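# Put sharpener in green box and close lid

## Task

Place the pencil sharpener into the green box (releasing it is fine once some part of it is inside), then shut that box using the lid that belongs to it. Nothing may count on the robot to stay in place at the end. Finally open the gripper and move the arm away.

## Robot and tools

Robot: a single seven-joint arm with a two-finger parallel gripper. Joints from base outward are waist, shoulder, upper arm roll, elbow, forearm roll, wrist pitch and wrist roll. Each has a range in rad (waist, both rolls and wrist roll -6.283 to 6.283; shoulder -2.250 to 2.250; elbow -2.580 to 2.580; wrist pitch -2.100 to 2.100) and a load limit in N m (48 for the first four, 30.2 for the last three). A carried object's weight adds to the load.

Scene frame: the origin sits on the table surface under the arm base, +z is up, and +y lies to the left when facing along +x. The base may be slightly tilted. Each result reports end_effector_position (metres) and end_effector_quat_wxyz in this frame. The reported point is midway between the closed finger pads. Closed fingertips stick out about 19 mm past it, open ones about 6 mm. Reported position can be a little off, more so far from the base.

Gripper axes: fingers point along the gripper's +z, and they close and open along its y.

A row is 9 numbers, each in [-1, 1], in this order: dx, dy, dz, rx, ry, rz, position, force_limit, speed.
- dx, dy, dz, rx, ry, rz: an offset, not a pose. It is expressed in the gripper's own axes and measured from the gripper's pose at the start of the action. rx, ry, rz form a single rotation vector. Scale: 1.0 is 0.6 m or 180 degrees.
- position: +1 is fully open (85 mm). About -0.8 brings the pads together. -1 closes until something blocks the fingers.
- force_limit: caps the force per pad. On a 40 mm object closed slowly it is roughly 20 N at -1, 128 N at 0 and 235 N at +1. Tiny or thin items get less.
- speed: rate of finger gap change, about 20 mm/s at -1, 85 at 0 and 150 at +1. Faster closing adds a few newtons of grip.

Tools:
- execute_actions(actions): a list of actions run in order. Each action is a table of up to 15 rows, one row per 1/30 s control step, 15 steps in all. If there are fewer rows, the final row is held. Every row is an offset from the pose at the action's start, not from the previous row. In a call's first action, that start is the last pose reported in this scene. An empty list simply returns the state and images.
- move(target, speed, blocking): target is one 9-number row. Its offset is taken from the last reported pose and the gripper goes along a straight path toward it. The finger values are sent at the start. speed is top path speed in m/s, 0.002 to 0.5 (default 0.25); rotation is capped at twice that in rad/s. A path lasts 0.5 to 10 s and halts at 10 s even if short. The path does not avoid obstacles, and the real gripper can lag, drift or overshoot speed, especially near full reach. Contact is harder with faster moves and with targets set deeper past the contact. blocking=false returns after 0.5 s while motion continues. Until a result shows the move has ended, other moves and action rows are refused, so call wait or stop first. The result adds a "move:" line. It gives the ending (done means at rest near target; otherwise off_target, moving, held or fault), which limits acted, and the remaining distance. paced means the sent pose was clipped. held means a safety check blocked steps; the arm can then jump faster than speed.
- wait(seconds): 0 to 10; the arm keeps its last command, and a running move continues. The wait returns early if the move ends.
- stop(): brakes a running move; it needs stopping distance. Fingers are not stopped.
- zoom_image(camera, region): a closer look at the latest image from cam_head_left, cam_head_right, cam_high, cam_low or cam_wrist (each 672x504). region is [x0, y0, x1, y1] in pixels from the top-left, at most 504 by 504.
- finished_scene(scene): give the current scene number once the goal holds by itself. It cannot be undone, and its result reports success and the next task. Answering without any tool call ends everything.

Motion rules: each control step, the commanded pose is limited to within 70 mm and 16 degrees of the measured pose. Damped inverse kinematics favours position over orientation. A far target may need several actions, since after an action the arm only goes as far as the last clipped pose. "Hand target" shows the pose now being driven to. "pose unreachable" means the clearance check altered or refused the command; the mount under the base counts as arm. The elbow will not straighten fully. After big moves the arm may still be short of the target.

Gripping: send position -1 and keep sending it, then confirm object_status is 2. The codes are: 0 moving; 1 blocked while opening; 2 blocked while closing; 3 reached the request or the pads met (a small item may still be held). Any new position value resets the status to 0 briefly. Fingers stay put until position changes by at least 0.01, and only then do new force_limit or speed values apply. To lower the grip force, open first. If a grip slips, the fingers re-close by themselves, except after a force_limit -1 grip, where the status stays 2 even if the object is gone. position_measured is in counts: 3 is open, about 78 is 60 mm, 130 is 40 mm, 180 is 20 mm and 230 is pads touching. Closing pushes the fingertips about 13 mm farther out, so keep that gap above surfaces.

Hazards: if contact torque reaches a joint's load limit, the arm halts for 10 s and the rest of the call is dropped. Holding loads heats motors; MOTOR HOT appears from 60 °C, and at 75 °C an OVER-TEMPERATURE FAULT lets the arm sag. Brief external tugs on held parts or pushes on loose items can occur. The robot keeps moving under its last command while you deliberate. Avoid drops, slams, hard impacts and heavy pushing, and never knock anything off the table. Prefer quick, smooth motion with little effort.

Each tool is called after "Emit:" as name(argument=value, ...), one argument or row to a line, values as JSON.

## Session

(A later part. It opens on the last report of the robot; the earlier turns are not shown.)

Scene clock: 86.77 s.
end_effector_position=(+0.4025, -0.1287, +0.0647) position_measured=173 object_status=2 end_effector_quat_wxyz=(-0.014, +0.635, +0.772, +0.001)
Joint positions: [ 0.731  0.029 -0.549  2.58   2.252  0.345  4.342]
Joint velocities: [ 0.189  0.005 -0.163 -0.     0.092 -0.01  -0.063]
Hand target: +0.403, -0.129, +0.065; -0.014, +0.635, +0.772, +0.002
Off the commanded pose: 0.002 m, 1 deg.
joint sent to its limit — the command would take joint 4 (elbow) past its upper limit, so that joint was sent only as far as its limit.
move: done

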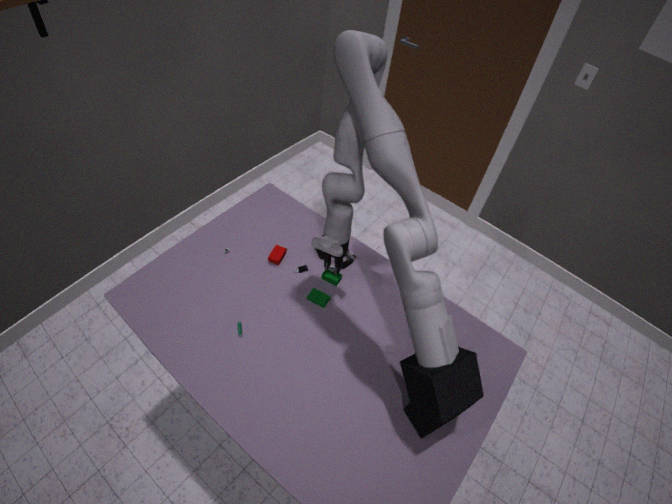

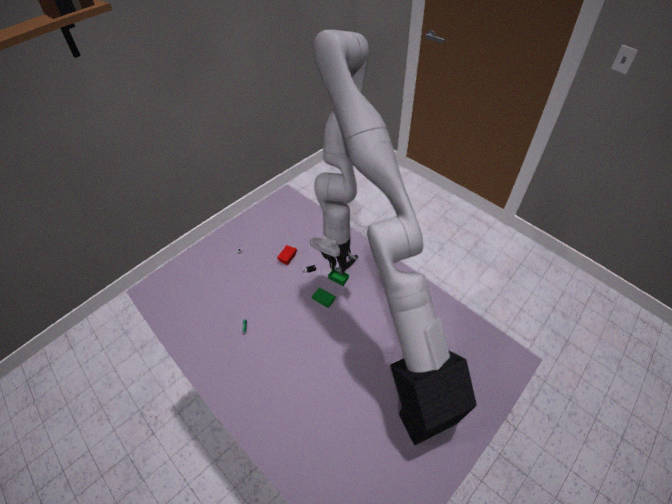

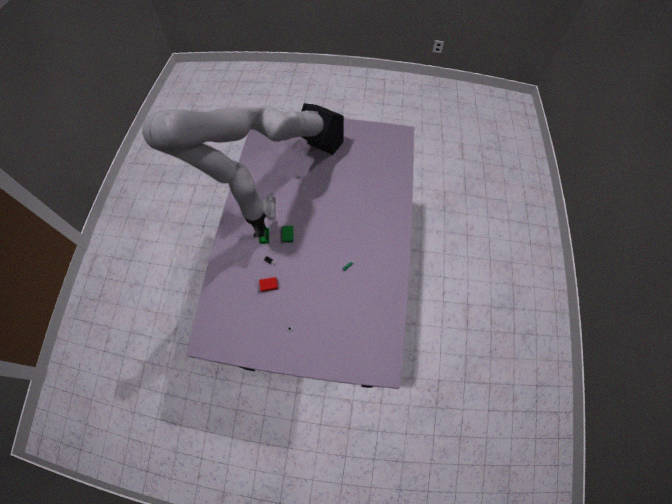

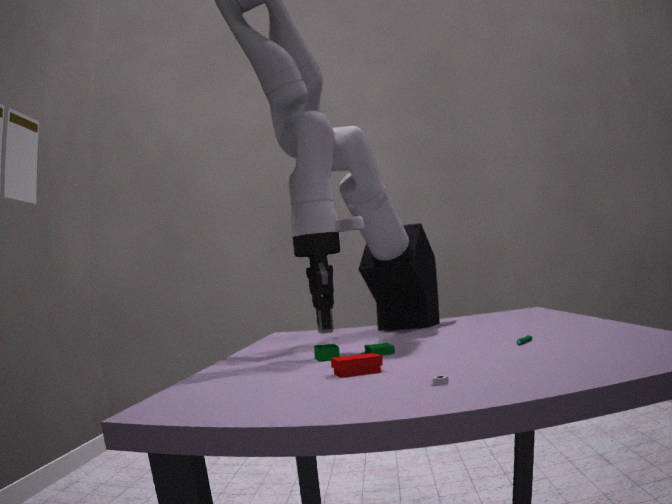

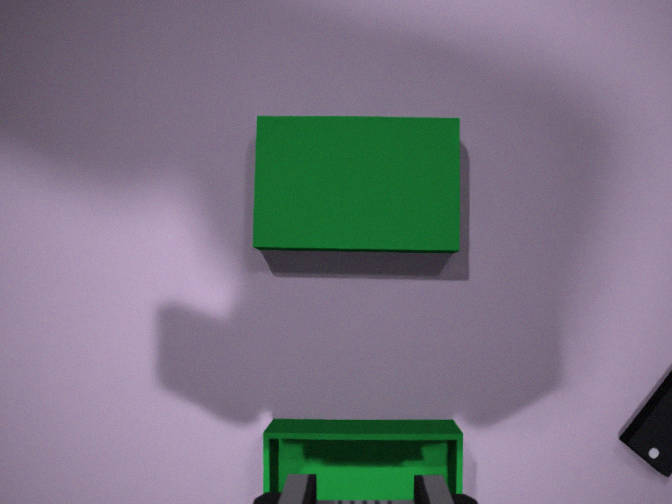

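Emit:
move(
  target=[0.007,-0.003,0.035,0,0,0,-1,-0.6,0],
  speed=0.03,
)

Scene clock: 91.17 s.
end_effector_position=(+0.3999, -0.1249, +0.0440) position_measured=173 object_status=2 end_effector_quat_wxyz=(-0.015, +0.635, +0.772, +0.000)
Joint positions: [ 0.758  0.137 -0.613  2.58   2.299  0.456  4.291]
Joint velocities: [ 0.056  0.015 -0.067  0.    -0.012  0.016  0.014]
Hand target: +0.400, -0.125, +0.044; -0.015, +0.635, +0.772, +0.000
Off the commanded pose: 0.001 m, 0 deg.
joint sent to its limit — the command would take joint 4 (elbow) past its upper limit, so that joint was sent only as far as its limit.
move: done

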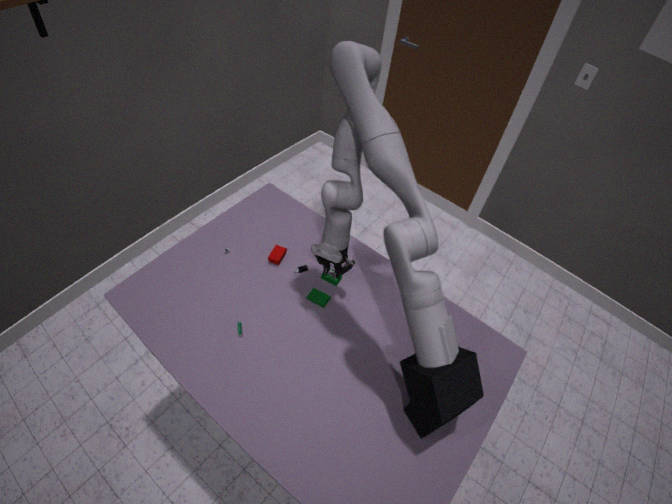

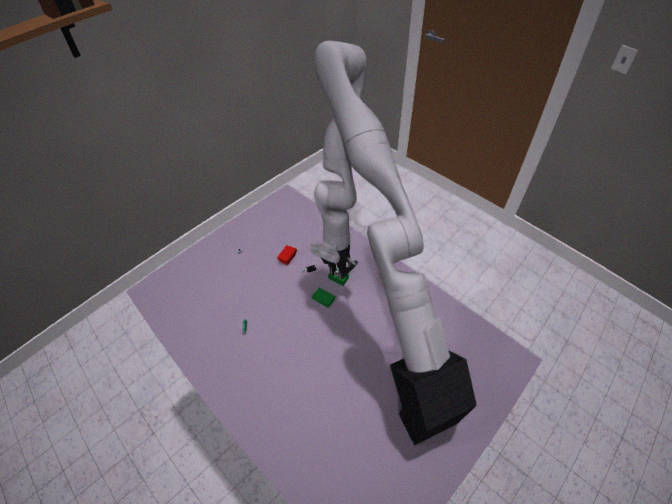

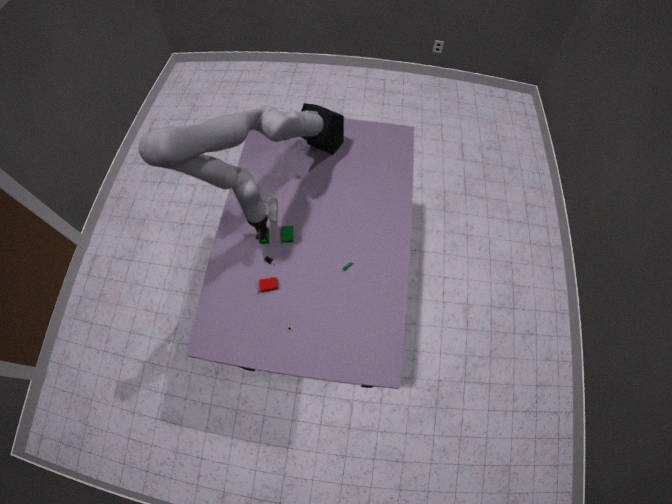

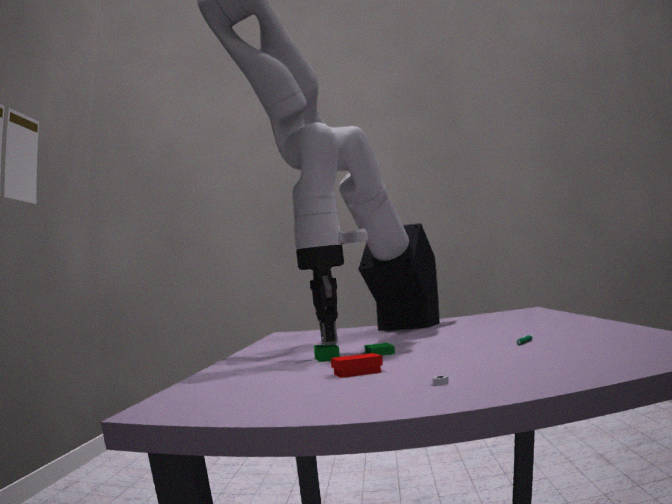

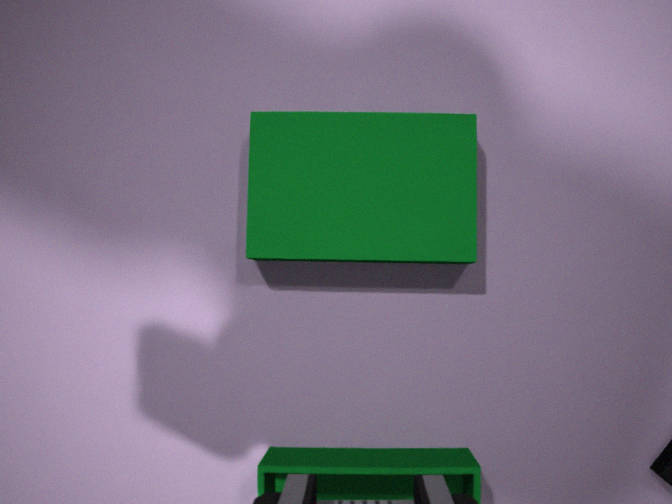

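Emit:
move(
  target=[-0.003,0,0.027,0,0,0,-1,-0.6,0],
  speed=0.015,
)

Emit:
zoom_image(
  camera="cam_low",
  region=[280,300,400,390],
)

Scene clock: 96.77 s.
end_effector_position=(+0.4000, -0.1264, +0.0278) position_measured=173 object_status=2 end_effector_quat_wxyz=(-0.014, +0.635, +0.772, +0.000)
Joint positions: [ 0.767  0.209 -0.62   2.568  2.342  0.514  4.271]
Joint velocities: [ 0.     0.006  0.001  0.001  0.003  0.002 -0.002]
Hand target: +0.400, -0.126, +0.028; -0.015, +0.635, +0.772, +0.000
Off the commanded pose: 0.000 m, 0 deg.
move: done

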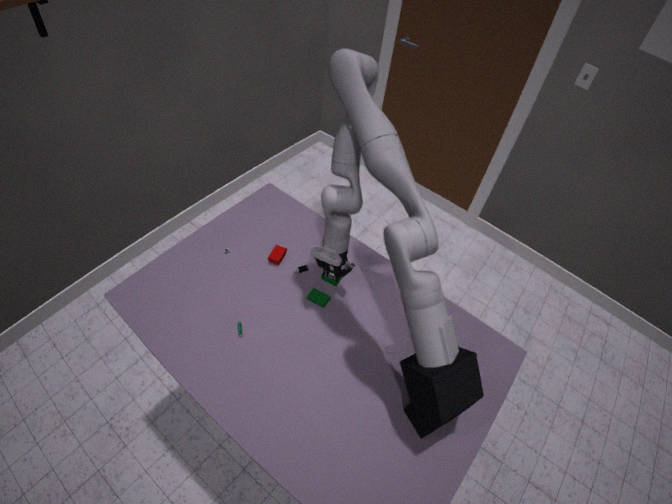

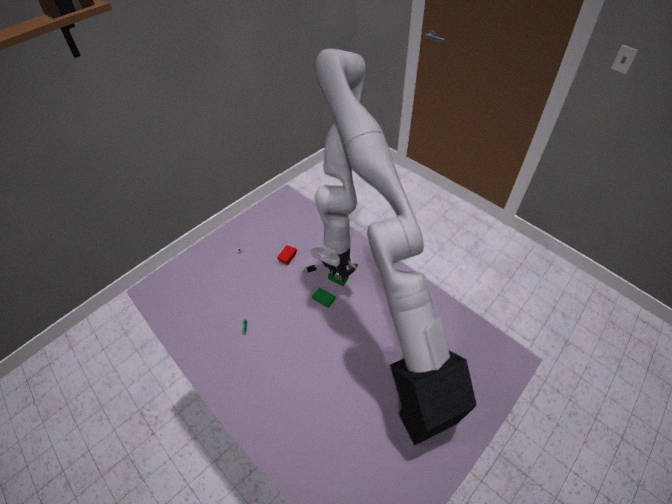

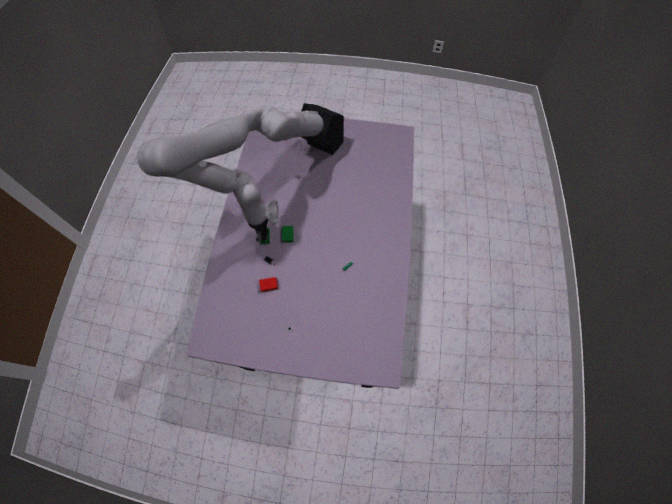

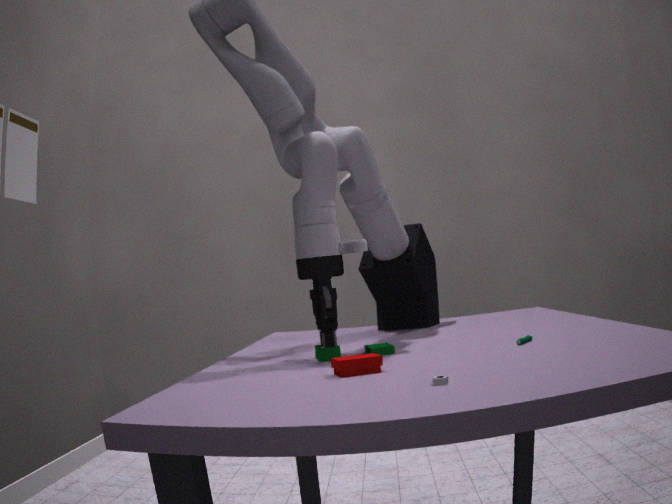

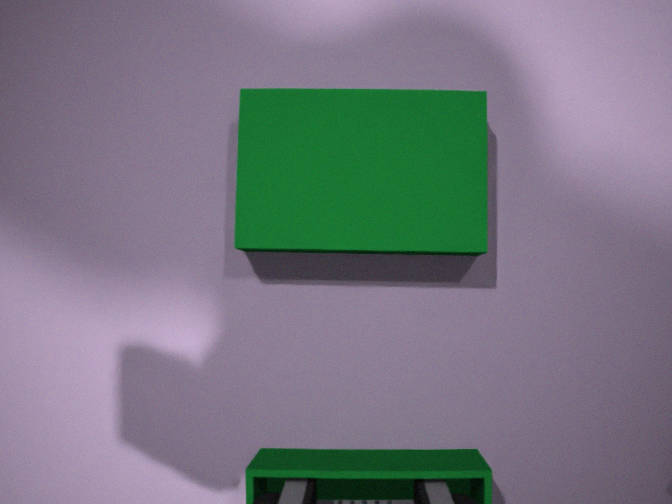

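Region (280, 300, 400, 390) of cam_low's 672x504 image, scaled by 4.200, with more detail than that image has; it fills the top 378 rows of this view, and the rest is white.

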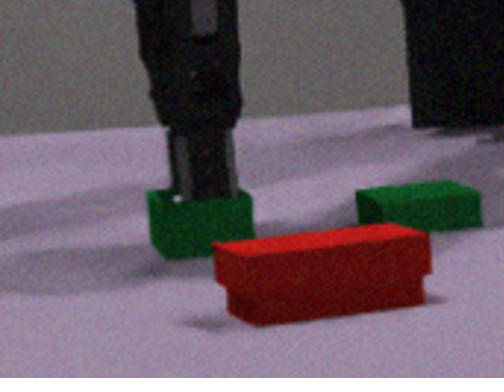

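Inside. Release and lift, then go view the lid.

Emit:
execute_actions(
  actions=[
    [[0,0,0,0,0,0,-0.15,-0.6,-0.5]],
    [[0,0,0,0,0,0,-0.15,-0.6,-0.5]],
  ],
)

Emit:
move(
  target=[0,0,-0.06,0,0,0,-0.15,-0.6,0],
  speed=0.05,
)

Emit:
move(
  target=[0.03,0,-0.03,0,0,0.5,1,-0.6,0],
  speed=0.1,
)

Scene clock: 102.30 s.
end_effector_position=(+0.4000, -0.1265, +0.0278) position_measured=165 object_status=1 end_effector_quat_wxyz=(-0.014, +0.635, +0.772, +0.000)
Joint positions: [ 0.767  0.209 -0.62   2.568  2.342  0.514  4.271]
Joint velocities: [-0.     0.001 -0.     0.     0.001 -0.001  0.002]
Hand target: +0.400, -0.126, +0.028; -0.014, +0.635, +0.772, +0.000
Off the commanded pose: 0.000 m, 0 deg.

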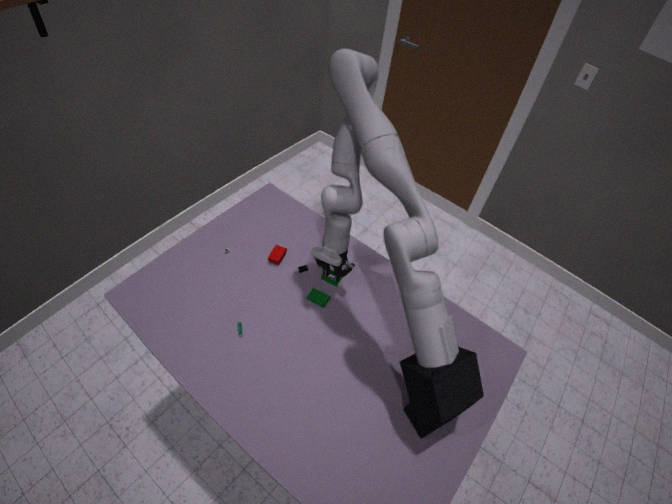

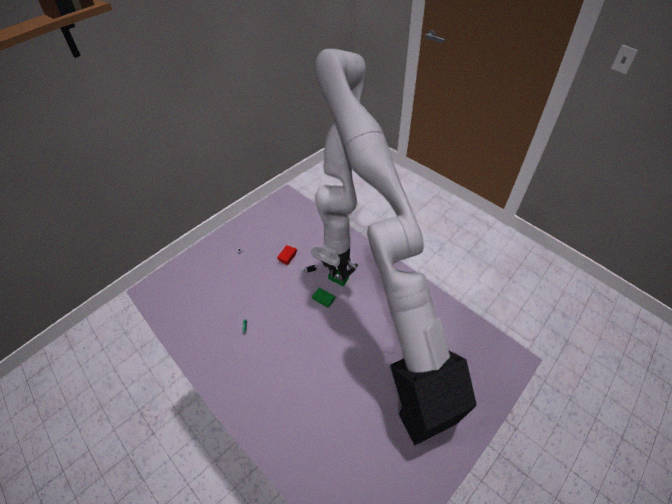

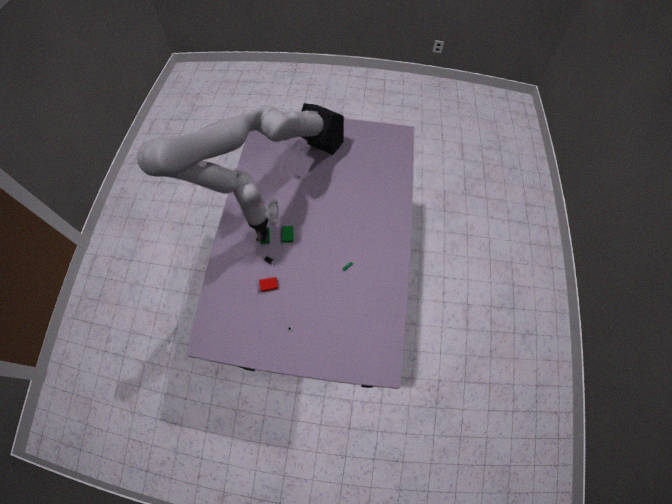

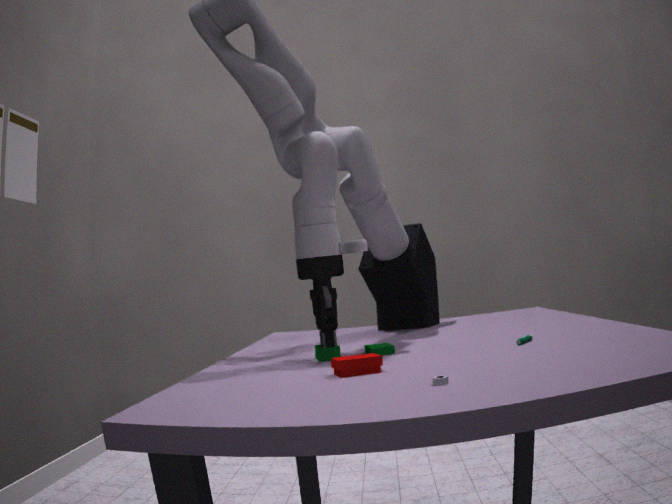

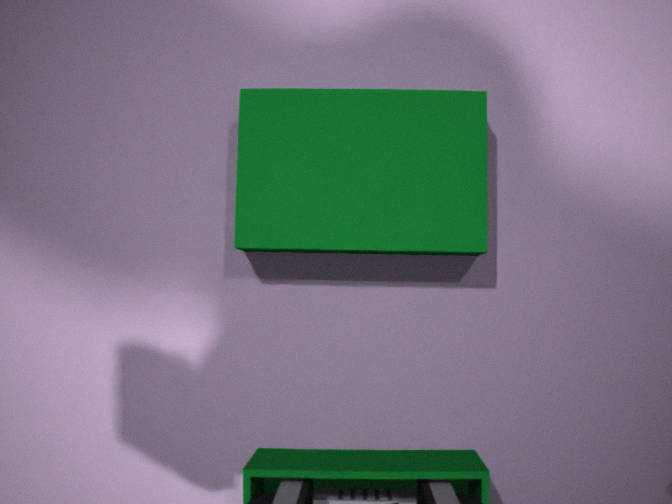

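Scene clock: 103.37 s.
end_effector_position=(+0.4008, -0.1270, +0.0636) position_measured=165 object_status=1 end_effector_quat_wxyz=(-0.016, +0.635, +0.772, -0.000)
Joint positions: [ 0.803  0.041 -0.631  2.58   2.232  0.357  4.356]
Joint velocities: [ 0.066 -0.007 -0.069 -0.002 -0.009  0.001  0.009]
Hand target: +0.401, -0.127, +0.064; -0.015, +0.635, +0.772, +0.000
Off the commanded pose: 0.000 m, 0 deg.
joint sent to its limit — the command would take joint 4 (elbow) past its upper limit, so that joint was sent only as far as its limit.
move: done

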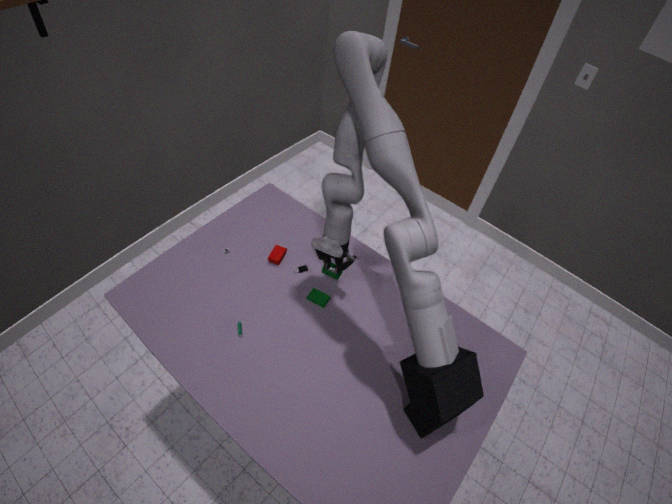

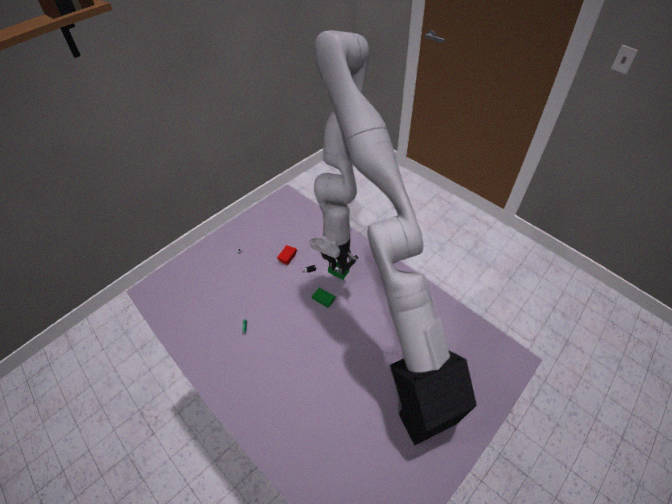

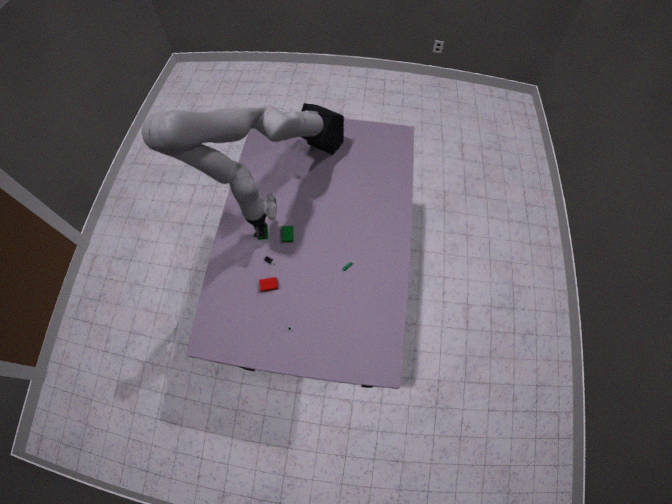

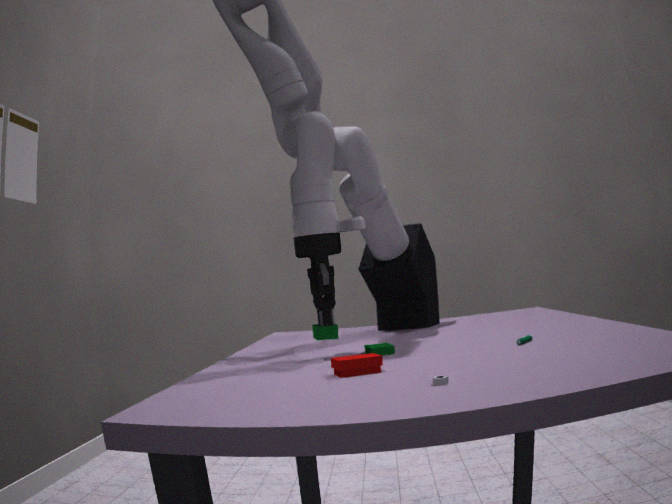

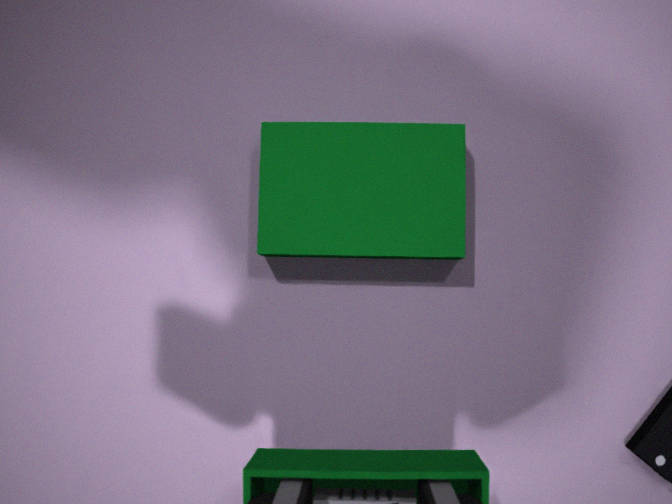

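Scene clock: 111.50 s.
end_effector_position=(+0.3984, -0.1098, +0.0821) position_measured=165 object_status=1 end_effector_quat_wxyz=(-0.013, +0.995, +0.096, -0.017)
Joint positions: [ 1.198 -0.029 -1.087  2.58   2.031  0.317  2.913]
Joint velocities: [ 0.097 -0.003 -0.09  -0.     0.031 -0.007 -0.03 ]
Hand target: +0.398, -0.110, +0.082; -0.013, +0.995, +0.096, -0.017
Off the commanded pose: 0.001 m, 1 deg.
joint sent to its limit — the command would take joint 4 (elbow) past its upper limit, so that joint was sent only as far as its limit.
move: done

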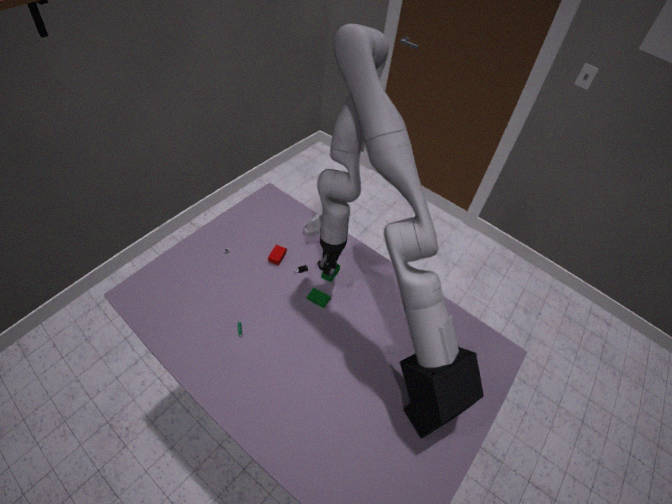

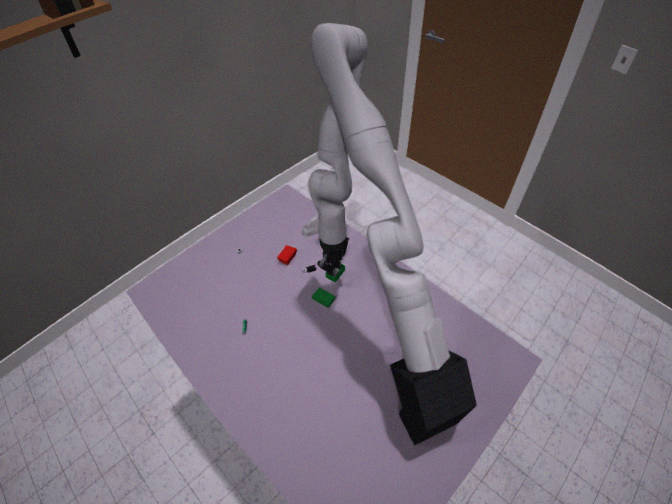

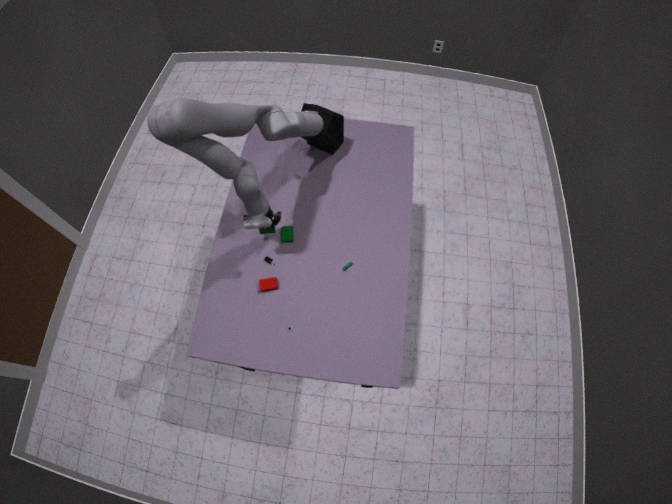

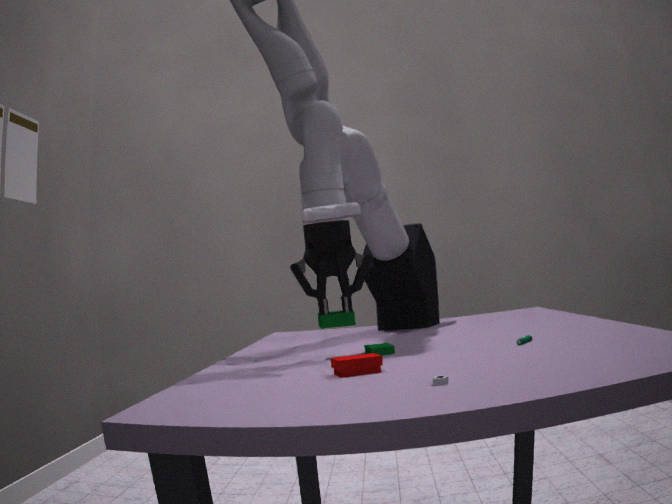

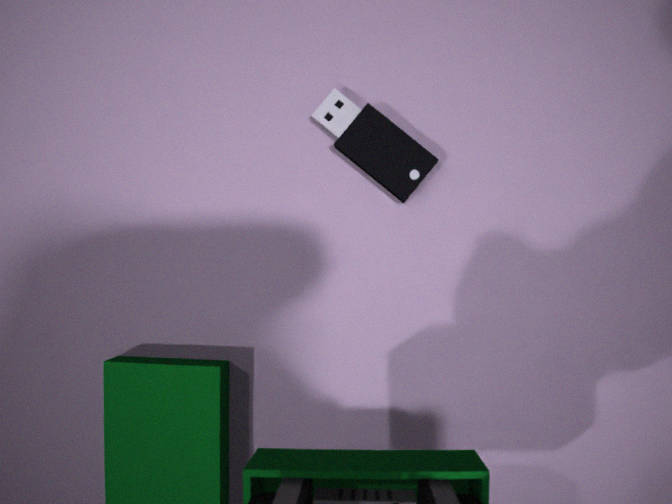

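Emit:
move(
  target=[0.075,0.03,0.06,0,0,0,-0.15,-0.6,0],
  speed=0.05,
)

Emit:
move(
  target=[0,0,0.028,0,0,0,-0.15,-0.6,0],
  speed=0.015,
)

Scene clock: 117.53 s.
end_effector_position=(+0.4445, -0.1180, +0.0443) position_measured=165 object_status=1 end_effector_quat_wxyz=(-0.012, +0.995, +0.097, -0.017)
Joint positions: [ 1.126  0.161 -1.078  2.421  1.787  0.458  3.227]
Joint velocities: [-0.005  0.007 -0.    -0.004 -0.008  0.001  0.006]
Hand target: +0.444, -0.118, +0.044; -0.013, +0.995, +0.097, -0.017
Off the commanded pose: 0.000 m, 0 deg.
move: done

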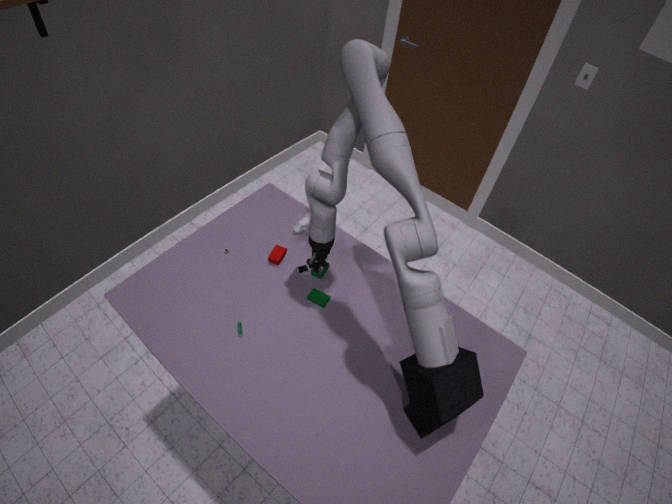

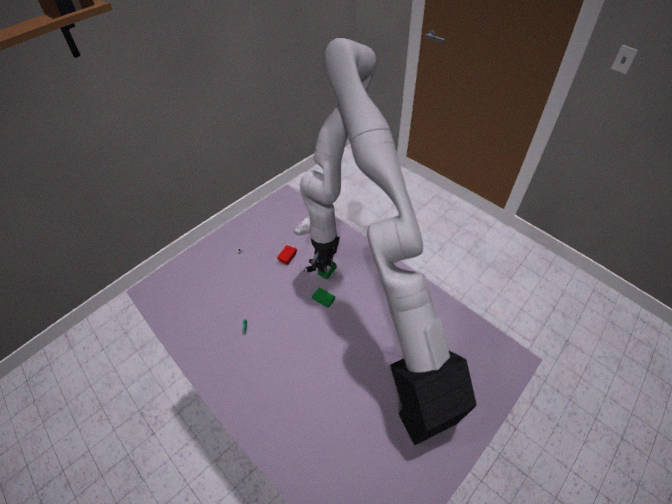

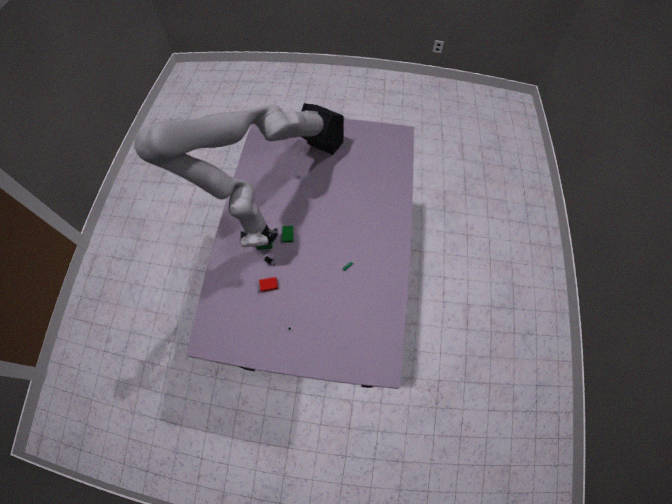

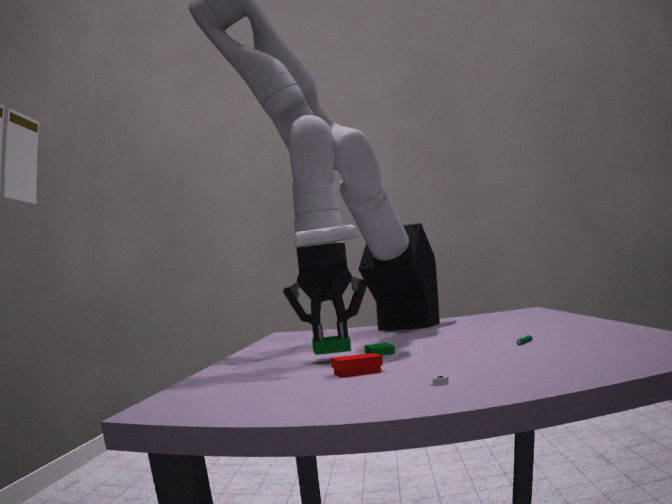

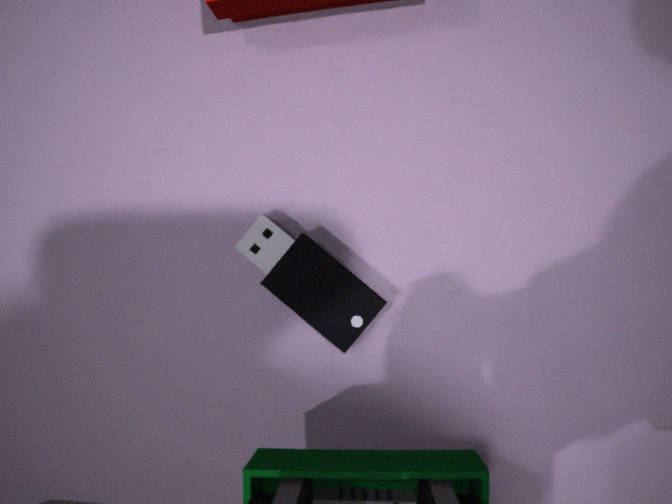

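Scene clock: 118.87 s.
end_effector_position=(+0.4435, -0.1177, +0.0280) position_measured=165 object_status=1 end_effector_quat_wxyz=(-0.012, +0.995, +0.097, -0.017)
Joint positions: [ 1.09   0.249 -1.075  2.415  1.852  0.544  3.183]
Joint velocities: [-0.002  0.005 -0.     0.002  0.003  0.006 -0.004]
Hand target: +0.444, -0.118, +0.027; -0.012, +0.995, +0.097, -0.017
Off the commanded pose: 0.001 m, 0 deg.
move: done

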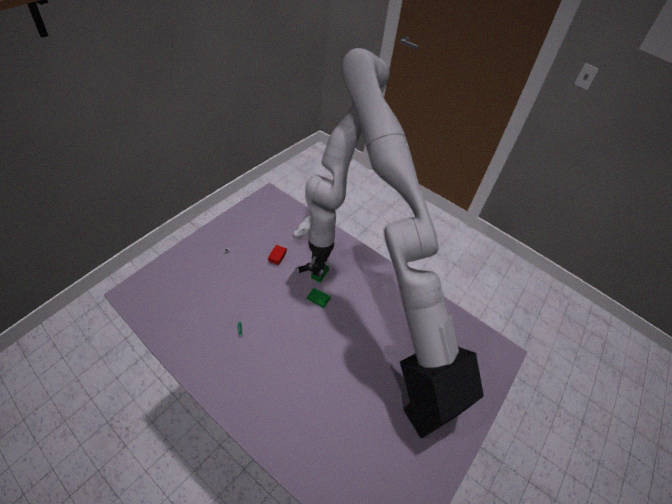

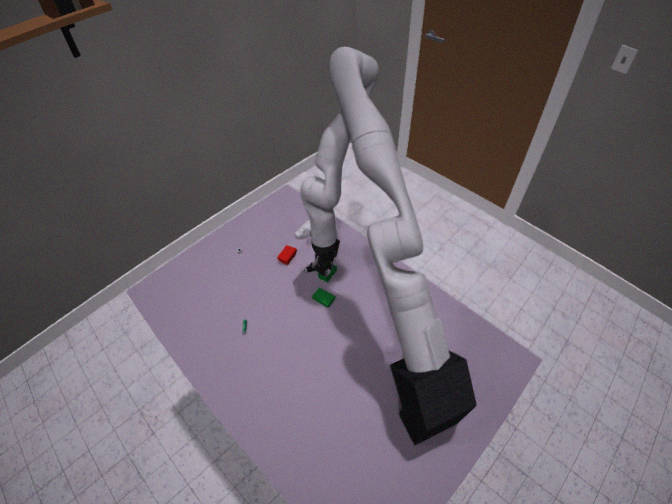

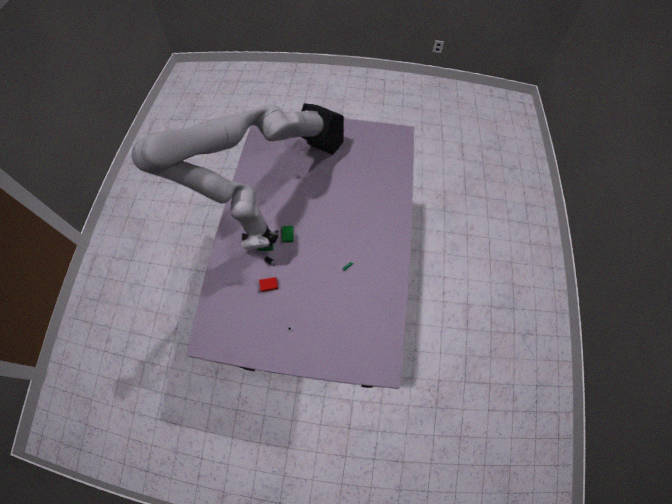

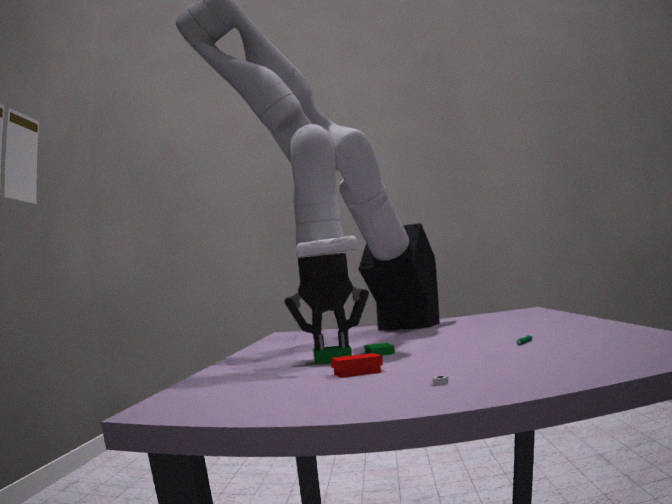

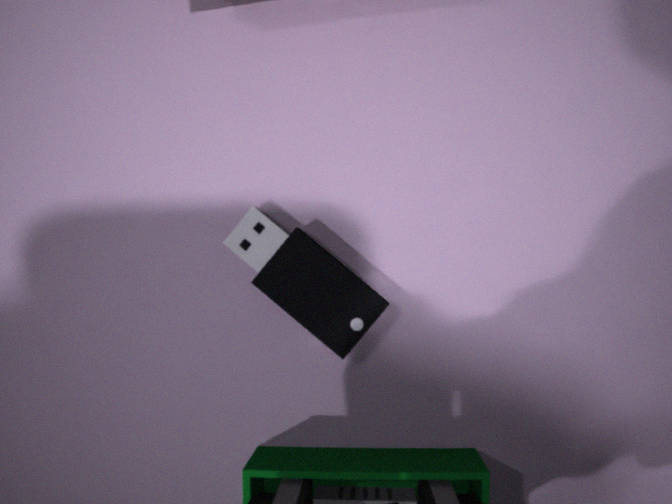

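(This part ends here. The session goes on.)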